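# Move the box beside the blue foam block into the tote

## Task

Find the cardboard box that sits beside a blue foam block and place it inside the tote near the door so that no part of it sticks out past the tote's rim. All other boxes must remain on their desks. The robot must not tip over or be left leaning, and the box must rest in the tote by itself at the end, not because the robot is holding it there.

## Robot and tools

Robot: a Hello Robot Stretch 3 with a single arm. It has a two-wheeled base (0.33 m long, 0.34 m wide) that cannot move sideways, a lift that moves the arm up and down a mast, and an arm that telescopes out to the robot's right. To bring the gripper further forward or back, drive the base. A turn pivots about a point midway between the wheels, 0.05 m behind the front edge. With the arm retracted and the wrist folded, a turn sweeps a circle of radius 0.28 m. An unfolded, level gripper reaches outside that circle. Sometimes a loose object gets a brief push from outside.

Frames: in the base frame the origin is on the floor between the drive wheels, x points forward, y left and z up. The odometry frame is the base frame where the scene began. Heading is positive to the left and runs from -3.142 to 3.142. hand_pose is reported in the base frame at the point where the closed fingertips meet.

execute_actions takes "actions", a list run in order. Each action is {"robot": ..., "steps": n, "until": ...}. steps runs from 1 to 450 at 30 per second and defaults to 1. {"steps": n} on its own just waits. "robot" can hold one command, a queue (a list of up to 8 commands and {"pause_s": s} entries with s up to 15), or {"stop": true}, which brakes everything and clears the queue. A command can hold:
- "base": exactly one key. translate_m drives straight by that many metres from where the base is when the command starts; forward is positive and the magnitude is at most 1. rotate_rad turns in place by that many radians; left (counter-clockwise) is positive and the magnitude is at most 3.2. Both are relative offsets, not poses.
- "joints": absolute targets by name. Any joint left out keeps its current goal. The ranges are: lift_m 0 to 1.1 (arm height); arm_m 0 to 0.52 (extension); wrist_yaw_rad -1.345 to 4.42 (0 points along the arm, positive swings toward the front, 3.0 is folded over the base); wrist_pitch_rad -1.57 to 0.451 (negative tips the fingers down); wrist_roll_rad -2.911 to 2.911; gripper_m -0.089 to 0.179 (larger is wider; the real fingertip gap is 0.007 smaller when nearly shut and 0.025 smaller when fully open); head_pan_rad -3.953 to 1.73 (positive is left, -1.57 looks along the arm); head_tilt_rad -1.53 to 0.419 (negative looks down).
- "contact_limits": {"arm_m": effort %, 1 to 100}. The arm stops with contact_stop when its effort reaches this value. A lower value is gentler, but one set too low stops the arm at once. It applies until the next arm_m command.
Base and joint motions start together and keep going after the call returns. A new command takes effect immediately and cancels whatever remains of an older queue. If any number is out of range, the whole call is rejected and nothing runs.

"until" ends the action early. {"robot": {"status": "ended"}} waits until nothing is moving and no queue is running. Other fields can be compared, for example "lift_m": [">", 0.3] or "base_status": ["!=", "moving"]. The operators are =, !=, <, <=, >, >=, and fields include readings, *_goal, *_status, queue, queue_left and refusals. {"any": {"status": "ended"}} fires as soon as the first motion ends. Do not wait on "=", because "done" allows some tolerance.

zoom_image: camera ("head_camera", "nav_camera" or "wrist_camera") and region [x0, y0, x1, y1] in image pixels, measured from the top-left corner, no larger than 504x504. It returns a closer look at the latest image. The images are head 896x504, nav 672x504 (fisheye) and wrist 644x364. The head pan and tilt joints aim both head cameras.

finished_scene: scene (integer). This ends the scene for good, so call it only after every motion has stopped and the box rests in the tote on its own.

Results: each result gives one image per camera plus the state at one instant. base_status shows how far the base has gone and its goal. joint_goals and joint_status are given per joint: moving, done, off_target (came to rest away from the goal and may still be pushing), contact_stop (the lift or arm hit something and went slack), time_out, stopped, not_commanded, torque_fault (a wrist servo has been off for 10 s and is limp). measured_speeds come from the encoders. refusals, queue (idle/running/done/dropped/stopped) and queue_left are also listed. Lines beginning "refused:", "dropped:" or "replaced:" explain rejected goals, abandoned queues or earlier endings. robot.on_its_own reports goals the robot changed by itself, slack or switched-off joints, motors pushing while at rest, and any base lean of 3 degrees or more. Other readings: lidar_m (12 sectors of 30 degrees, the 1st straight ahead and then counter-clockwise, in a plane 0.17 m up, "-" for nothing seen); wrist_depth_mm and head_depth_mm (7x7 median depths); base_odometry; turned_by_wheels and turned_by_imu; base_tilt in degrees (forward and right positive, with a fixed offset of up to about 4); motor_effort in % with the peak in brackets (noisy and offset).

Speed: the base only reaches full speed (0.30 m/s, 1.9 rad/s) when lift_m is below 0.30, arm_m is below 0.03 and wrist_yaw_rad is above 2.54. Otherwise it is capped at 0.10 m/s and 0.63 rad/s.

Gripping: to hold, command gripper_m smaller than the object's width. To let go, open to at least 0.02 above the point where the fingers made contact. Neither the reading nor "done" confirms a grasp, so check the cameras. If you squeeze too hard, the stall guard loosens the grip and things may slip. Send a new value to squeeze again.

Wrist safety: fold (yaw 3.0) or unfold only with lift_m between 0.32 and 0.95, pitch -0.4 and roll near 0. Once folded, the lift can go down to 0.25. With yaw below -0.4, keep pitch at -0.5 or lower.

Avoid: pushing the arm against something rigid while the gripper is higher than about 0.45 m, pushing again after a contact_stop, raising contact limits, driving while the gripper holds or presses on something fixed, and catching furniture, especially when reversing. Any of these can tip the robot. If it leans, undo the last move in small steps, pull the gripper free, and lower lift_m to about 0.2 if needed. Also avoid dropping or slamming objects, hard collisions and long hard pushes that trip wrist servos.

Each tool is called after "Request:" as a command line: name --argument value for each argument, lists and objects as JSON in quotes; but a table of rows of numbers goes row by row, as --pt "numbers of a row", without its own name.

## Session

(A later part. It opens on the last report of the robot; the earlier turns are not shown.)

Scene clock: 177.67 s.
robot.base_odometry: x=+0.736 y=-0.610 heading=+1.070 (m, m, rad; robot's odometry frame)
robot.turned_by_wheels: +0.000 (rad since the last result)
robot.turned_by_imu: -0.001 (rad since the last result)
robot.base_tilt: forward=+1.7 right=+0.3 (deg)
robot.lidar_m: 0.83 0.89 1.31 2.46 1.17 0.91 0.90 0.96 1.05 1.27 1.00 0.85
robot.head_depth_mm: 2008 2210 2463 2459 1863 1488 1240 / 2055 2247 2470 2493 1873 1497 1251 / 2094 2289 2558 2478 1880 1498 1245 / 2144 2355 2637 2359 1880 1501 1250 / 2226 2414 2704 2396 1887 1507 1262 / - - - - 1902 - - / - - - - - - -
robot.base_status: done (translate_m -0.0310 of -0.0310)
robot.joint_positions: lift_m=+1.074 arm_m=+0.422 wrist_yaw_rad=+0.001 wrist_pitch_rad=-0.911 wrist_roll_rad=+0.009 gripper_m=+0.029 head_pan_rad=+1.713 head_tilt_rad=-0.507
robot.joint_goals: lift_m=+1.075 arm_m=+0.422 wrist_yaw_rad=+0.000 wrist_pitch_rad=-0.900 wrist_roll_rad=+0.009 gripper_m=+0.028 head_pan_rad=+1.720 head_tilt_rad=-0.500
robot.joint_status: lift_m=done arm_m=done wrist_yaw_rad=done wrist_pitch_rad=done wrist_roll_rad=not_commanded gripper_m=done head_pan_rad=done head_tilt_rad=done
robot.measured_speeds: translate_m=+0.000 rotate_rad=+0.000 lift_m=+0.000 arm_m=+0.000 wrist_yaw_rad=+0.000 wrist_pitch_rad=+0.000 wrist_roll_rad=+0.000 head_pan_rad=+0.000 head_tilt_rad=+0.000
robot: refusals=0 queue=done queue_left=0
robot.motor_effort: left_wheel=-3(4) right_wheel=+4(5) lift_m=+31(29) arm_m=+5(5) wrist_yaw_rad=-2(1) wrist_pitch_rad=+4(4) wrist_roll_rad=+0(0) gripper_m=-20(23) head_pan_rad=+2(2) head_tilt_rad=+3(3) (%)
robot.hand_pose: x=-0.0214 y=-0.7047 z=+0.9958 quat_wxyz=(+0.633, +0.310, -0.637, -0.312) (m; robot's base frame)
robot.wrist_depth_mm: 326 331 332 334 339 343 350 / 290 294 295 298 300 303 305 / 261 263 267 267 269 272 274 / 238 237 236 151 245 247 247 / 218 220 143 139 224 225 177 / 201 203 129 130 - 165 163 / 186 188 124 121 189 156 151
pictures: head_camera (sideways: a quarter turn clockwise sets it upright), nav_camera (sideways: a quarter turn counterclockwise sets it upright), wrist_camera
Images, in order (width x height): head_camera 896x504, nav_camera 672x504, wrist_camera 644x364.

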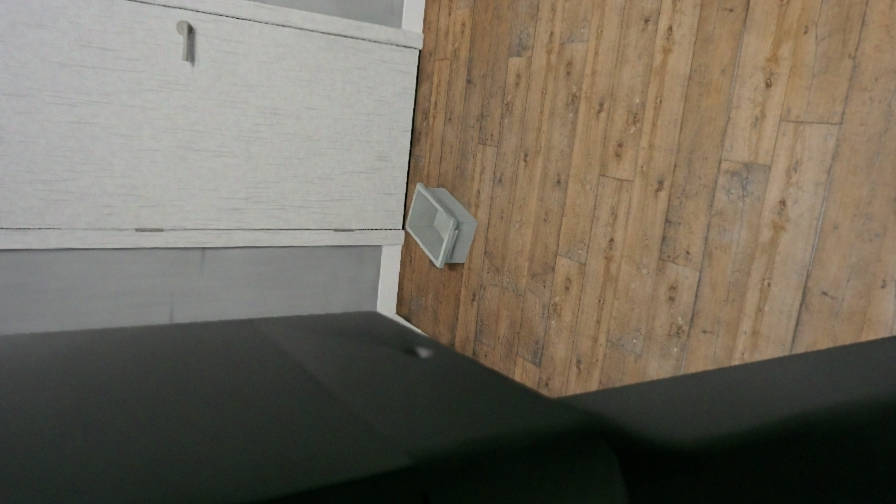

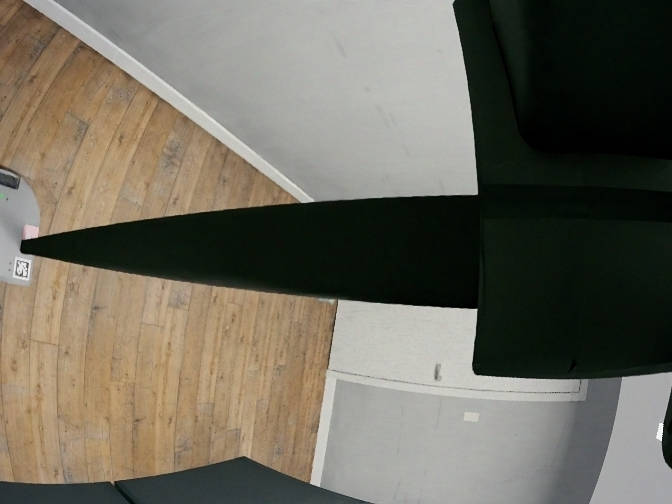

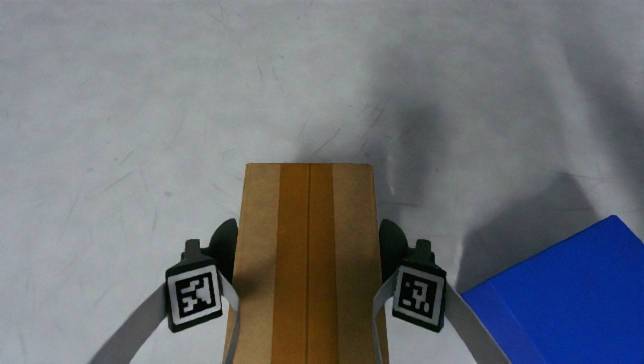

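Request:
execute_actions --actions '[{"robot":{"joints":{"arm_m":0.0,"head_pan_rad":-1.65,"head_tilt_rad":-1.05}},"steps":300,"until":{"robot":{"arm_m":["<",0.11]}}},{"robot":{"base":{"rotate_rad":-1.738},"joints":{"lift_m":0.285}},"steps":300,"until":{"robot":{"lift_m":["<",0.92]}}},{"robot":{"joints":{"wrist_pitch_rad":-0.4,"wrist_yaw_rad":2.65}},"steps":300,"until":{"robot":{"base_status":["!=","moving"]}}},{"robot":{"base":{"translate_m":-1.0}},"steps":300,"until":{"robot":{"lift_m":["<",0.295]}}},{"robot":{"base":{"translate_m":-1.0}},"steps":300,"until":{"robot":{"x":["<",-0.045]}}},{"robot":{"base":{"translate_m":-0.97}},"steps":3},{"steps":300,"until":{"robot":{"translate_m":["<",-0.82]}}},{"robot":{"joints":{"lift_m":0.33}},"steps":100,"until":{"robot":{"lift_m":[">",0.318]}}},{"robot":{"joints":{"wrist_yaw_rad":-0.23,"arm_m":0.22}},"steps":200,"until":{"robot":{"wrist_yaw_rad":["<",1.2]}}},{"robot":{"joints":{"wrist_pitch_rad":-0.9}},"steps":300,"until":{"robot":{"status":"ended"}}}]'

Scene clock: 264.53 s.
robot.base_odometry: x=-0.810 y=+0.610 heading=-0.668 (m, m, rad; robot's odometry frame)
robot.turned_by_wheels: -1.738 (rad since the last result)
robot.turned_by_imu: -1.724 (rad since the last result)
robot.base_tilt: forward=+1.6 right=+0.3 (deg)
robot.lidar_m: 2.82 1.08 0.84 2.66 0.80 0.52 0.51 0.52 0.68 1.02 1.04 1.37
robot.head_depth_mm: 1029 1163 1249 1312 1294 1190 1129 / 1018 1256 1543 1454 1308 1202 - / 1004 1231 1545 1474 1278 - - / 983 1211 1503 1473 1289 1231 1089 / 975 1179 1496 1453 1325 1204 1101 / 951 1154 1460 1465 1312 1205 1098 / 934 1137 1422 1466 1316 1202 1103
robot.base_status: done (translate_m -0.9700 of -0.9700)
robot.joint_positions: lift_m=+0.329 arm_m=+0.220 wrist_yaw_rad=-0.227 wrist_pitch_rad=-0.910 wrist_roll_rad=+0.009 gripper_m=+0.029 head_pan_rad=-1.644 head_tilt_rad=-1.037
robot.joint_goals: lift_m=+0.330 arm_m=+0.220 wrist_yaw_rad=-0.230 wrist_pitch_rad=-0.900 wrist_roll_rad=+0.009 gripper_m=+0.028 head_pan_rad=-1.650 head_tilt_rad=-1.050
robot.joint_status: lift_m=done arm_m=done wrist_yaw_rad=done wrist_pitch_rad=done wrist_roll_rad=not_commanded gripper_m=done head_pan_rad=done head_tilt_rad=done
robot.measured_speeds: translate_m=+0.000 rotate_rad=+0.000 lift_m=+0.000 arm_m=+0.000 wrist_yaw_rad=+0.000 wrist_pitch_rad=+0.000 wrist_roll_rad=+0.000 head_pan_rad=+0.000 head_tilt_rad=+0.000
robot: refusals=0 queue=done queue_left=0
robot.motor_effort: left_wheel=+2(8) right_wheel=-5(15) lift_m=+31(34) arm_m=+5(6) wrist_yaw_rad=-3(5) wrist_pitch_rad=+3(9) wrist_roll_rad=+0(0) gripper_m=-20(20) head_pan_rad=-3(35) head_tilt_rad=-5(26) (%)
robot.hand_pose: x=-0.0527 y=-0.4992 z=+0.2509 quat_wxyz=(+0.593, +0.235, -0.669, -0.382) (m; robot's base frame)
robot.wrist_depth_mm: 508 546 585 627 665 562 432 / 555 584 593 584 598 574 412 / 521 522 522 530 537 534 437 / 470 471 340 151 485 488 458 / 437 437 143 140 362 440 447 / 402 404 129 130 - 402 417 / 372 295 124 121 370 374 383
pictures: head_camera (sideways: a quarter turn clockwise sets it upright), nav_camera (sideways: a quarter turn counterclockwise sets it upright), wrist_camera
Images, in order (width x height): head_camera 896x504, nav_camera 672x504, wrist_camera 644x364.

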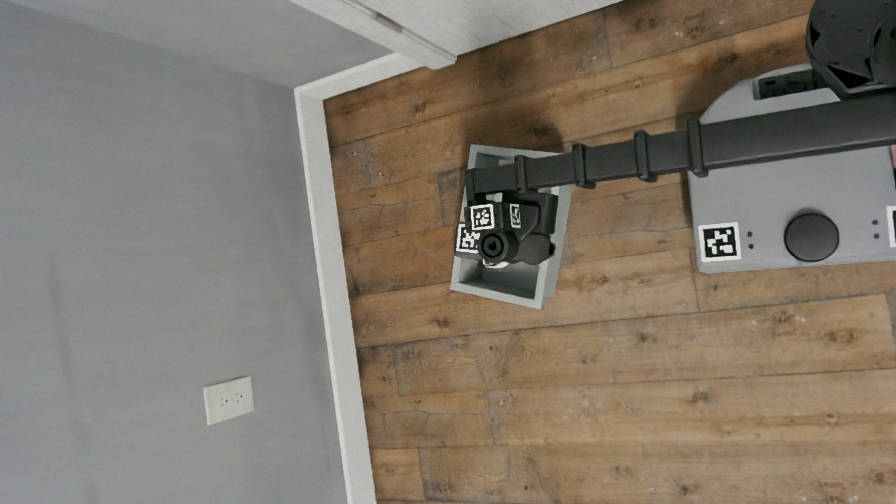

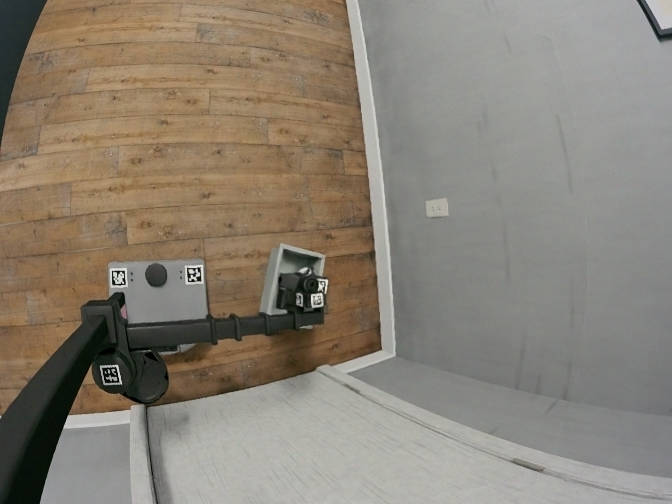

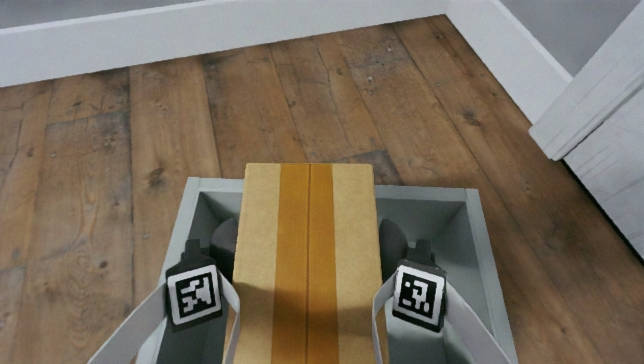

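Request:
execute_actions --actions '[{"robot":{"base":{"translate_m":-0.022},"joints":{"arm_m":0.256,"lift_m":0.128}},"steps":300,"until":{"robot":{"status":"ended"}}}]'

Scene clock: 279.40 s.
robot.base_odometry: x=-0.828 y=+0.623 heading=-0.668 (m, m, rad; robot's odometry frame)
robot.turned_by_wheels: +0.000 (rad since the last result)
robot.turned_by_imu: -0.001 (rad since the last result)
robot.base_tilt: forward=+1.7 right=+0.3 (deg)
robot.lidar_m: 2.83 1.08 0.85 2.55 0.76 0.50 0.48 0.50 0.65 1.02 1.04 1.37
robot.head_depth_mm: 1006 1130 1188 1250 1270 1187 1112 / 1025 1260 1522 1459 1308 1207 - / 1007 1229 1559 1447 1289 1225 - / 984 1207 1536 1451 1291 1222 1088 / 971 1179 1504 1454 1300 1200 1094 / 956 1153 1467 1454 1306 1191 1103 / 935 1137 1435 1472 1325 1201 1096
robot.base_status: done (translate_m -0.0220 of -0.0220)
robot.joint_positions: lift_m=+0.129 arm_m=+0.256 wrist_yaw_rad=-0.228 wrist_pitch_rad=-0.912 wrist_roll_rad=+0.009 gripper_m=+0.029 head_pan_rad=-1.644 head_tilt_rad=-1.037
robot.joint_goals: lift_m=+0.128 arm_m=+0.256 wrist_yaw_rad=-0.230 wrist_pitch_rad=-0.900 wrist_roll_rad=+0.009 gripper_m=+0.028 head_pan_rad=-1.650 head_tilt_rad=-1.050
robot.joint_status: lift_m=done arm_m=done wrist_yaw_rad=done wrist_pitch_rad=done wrist_roll_rad=not_commanded gripper_m=done head_pan_rad=done head_tilt_rad=done
robot.measured_speeds: translate_m=+0.000 rotate_rad=+0.000 lift_m=+0.000 arm_m=+0.000 wrist_yaw_rad=+0.000 wrist_pitch_rad=+0.000 wrist_roll_rad=+0.000 head_pan_rad=+0.000 head_tilt_rad=+0.000
robot: refusals=0 queue=done queue_left=0
robot.motor_effort: left_wheel=+3(4) right_wheel=-5(11) lift_m=+12(32) arm_m=+4(4) wrist_yaw_rad=-4(3) wrist_pitch_rad=+4(4) wrist_roll_rad=+0(0) gripper_m=-21(21) head_pan_rad=-4(3) head_tilt_rad=-4(5) (%)
robot.hand_pose: x=-0.0527 y=-0.5349 z=+0.0500 quat_wxyz=(+0.593, +0.236, -0.668, -0.383) (m; robot's base frame)
robot.wrist_depth_mm: 244 147 342 340 347 350 354 / 157 155 153 152 150 148 146 / 173 189 187 183 180 179 162 / 175 227 223 151 227 213 160 / 176 218 143 140 226 222 159 / 178 204 129 130 - 206 158 / 179 189 124 122 190 194 157
pictures: head_camera (sideways: a quarter turn clockwise sets it upright), nav_camera (sideways: a quarter turn counterclockwise sets it upright), wrist_camera
Images, in order (width x height): head_camera 896x504, nav_camera 672x504, wrist_camera 644x364.

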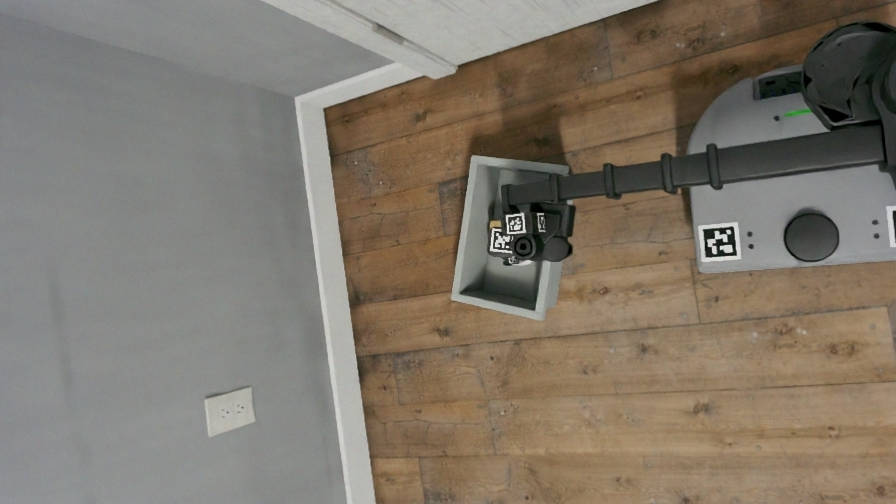

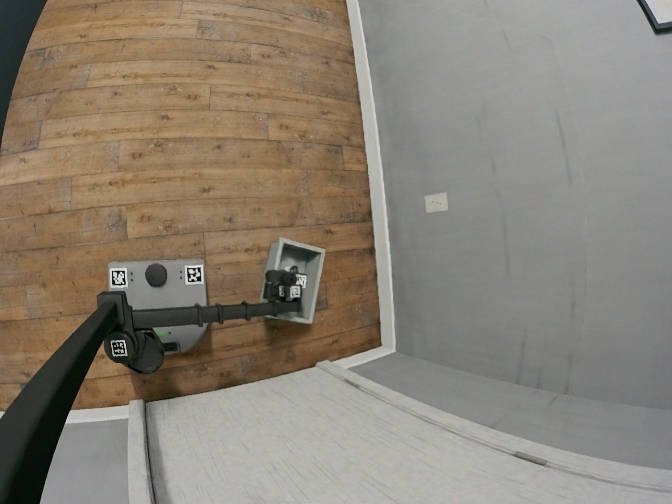

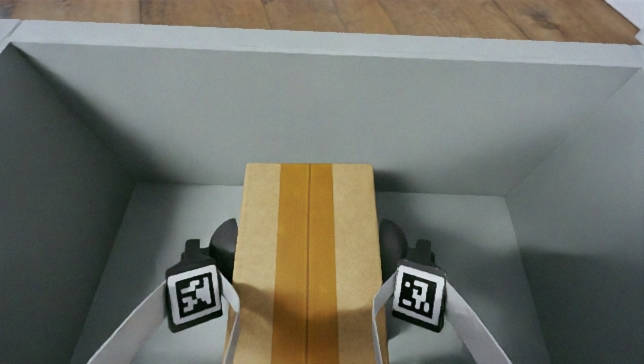

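Request:
execute_actions --actions '[{"robot":[{"joints":{"lift_m":0.102}},{"joints":{"gripper_m":0.115}},{"joints":{"lift_m":0.22}}],"steps":300,"until":{"robot":{"status":"ended"}}}]'

Scene clock: 290.53 s.
robot.base_odometry: x=-0.828 y=+0.623 heading=-0.668 (m, m, rad; robot's odometry frame)
robot.turned_by_wheels: +0.000 (rad since the last result)
robot.turned_by_imu: -0.002 (rad since the last result)
robot.base_tilt: forward=+1.7 right=+0.2 (deg)
robot.lidar_m: 2.82 1.08 0.85 2.55 0.76 0.50 0.49 0.50 0.65 1.02 1.04 1.36
robot.head_depth_mm: 1009 1134 1183 1252 1274 1198 1115 / 1018 1253 1514 1448 1296 1224 - / 1006 1232 1534 1465 1278 - - / 986 1201 1510 1479 1289 1228 1086 / 971 1181 1505 1465 1289 1199 1095 / 953 1152 1466 1464 1319 1193 1104 / 939 1128 1427 1470 1317 1201 1104
robot.base_status: done (translate_m -0.0220 of -0.0220)
robot.joint_positions: lift_m=+0.219 arm_m=+0.256 wrist_yaw_rad=-0.228 wrist_pitch_rad=-0.912 wrist_roll_rad=+0.009 gripper_m=+0.115 head_pan_rad=-1.644 head_tilt_rad=-1.037
robot.joint_goals: lift_m=+0.220 arm_m=+0.256 wrist_yaw_rad=-0.230 wrist_pitch_rad=-0.900 wrist_roll_rad=+0.009 gripper_m=+0.115 head_pan_rad=-1.650 head_tilt_rad=-1.050
robot.joint_status: lift_m=done arm_m=done wrist_yaw_rad=done wrist_pitch_rad=done wrist_roll_rad=not_commanded gripper_m=done head_pan_rad=done head_tilt_rad=done
robot.measured_speeds: translate_m=+0.000 rotate_rad=+0.000 lift_m=+0.000 arm_m=+0.000 wrist_yaw_rad=+0.000 wrist_pitch_rad=+0.000 wrist_roll_rad=+0.000 head_pan_rad=+0.000 head_tilt_rad=+0.000
robot: refusals=0 queue=done queue_left=0
robot.motor_effort: left_wheel=+3(2) right_wheel=-5(5) lift_m=+30(33) arm_m=+4(4) wrist_yaw_rad=-3(3) wrist_pitch_rad=+4(4) wrist_roll_rad=+0(0) gripper_m=+0(89) head_pan_rad=-3(3) head_tilt_rad=-4(4) (%)
robot.hand_pose: x=-0.0527 y=-0.5349 z=+0.1407 quat_wxyz=(+0.593, +0.236, -0.668, -0.383) (m; robot's base frame)
robot.wrist_depth_mm: 471 480 481 493 493 482 395 / 422 425 432 433 439 444 397 / 379 382 385 389 393 398 390 / 345 228 237 233 227 225 363 / 310 228 308 293 303 236 330 / 183 216 295 248 298 213 299 / 174 259 269 229 276 248 183
pictures: head_camera (sideways: a quarter turn clockwise sets it upright), nav_camera (sideways: a quarter turn counterclockwise sets it upright), wrist_camera
Images, in order (width x height): head_camera 896x504, nav_camera 672x504, wrist_camera 644x364.

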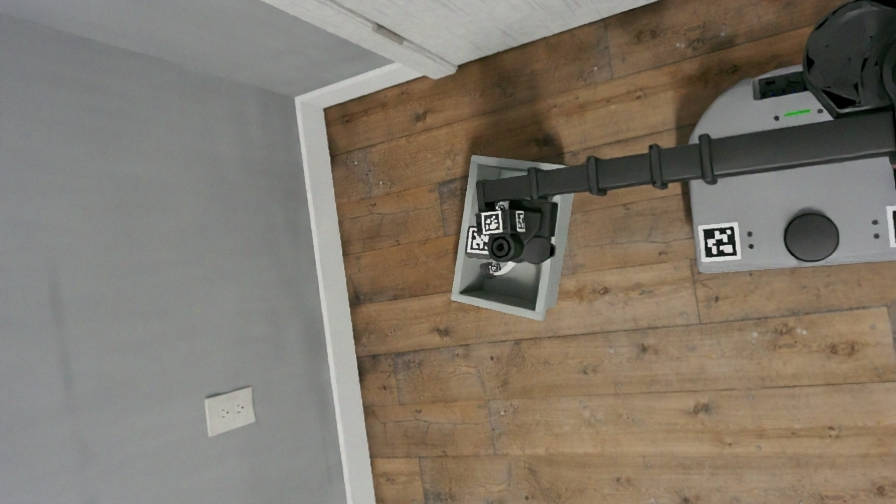

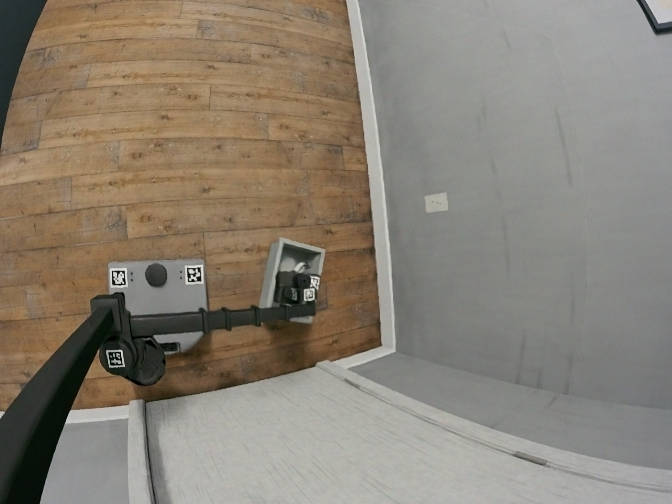

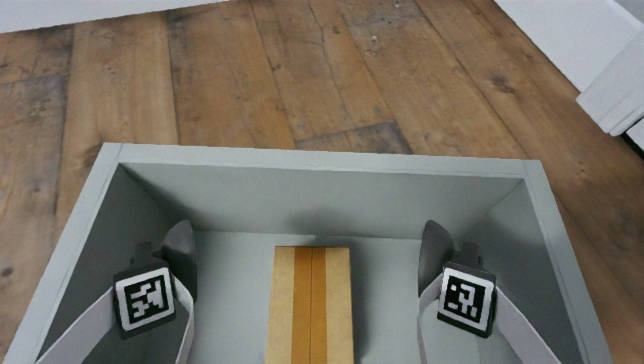

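Request:
finished_scene --scene 2

The scene is finished: the task was done.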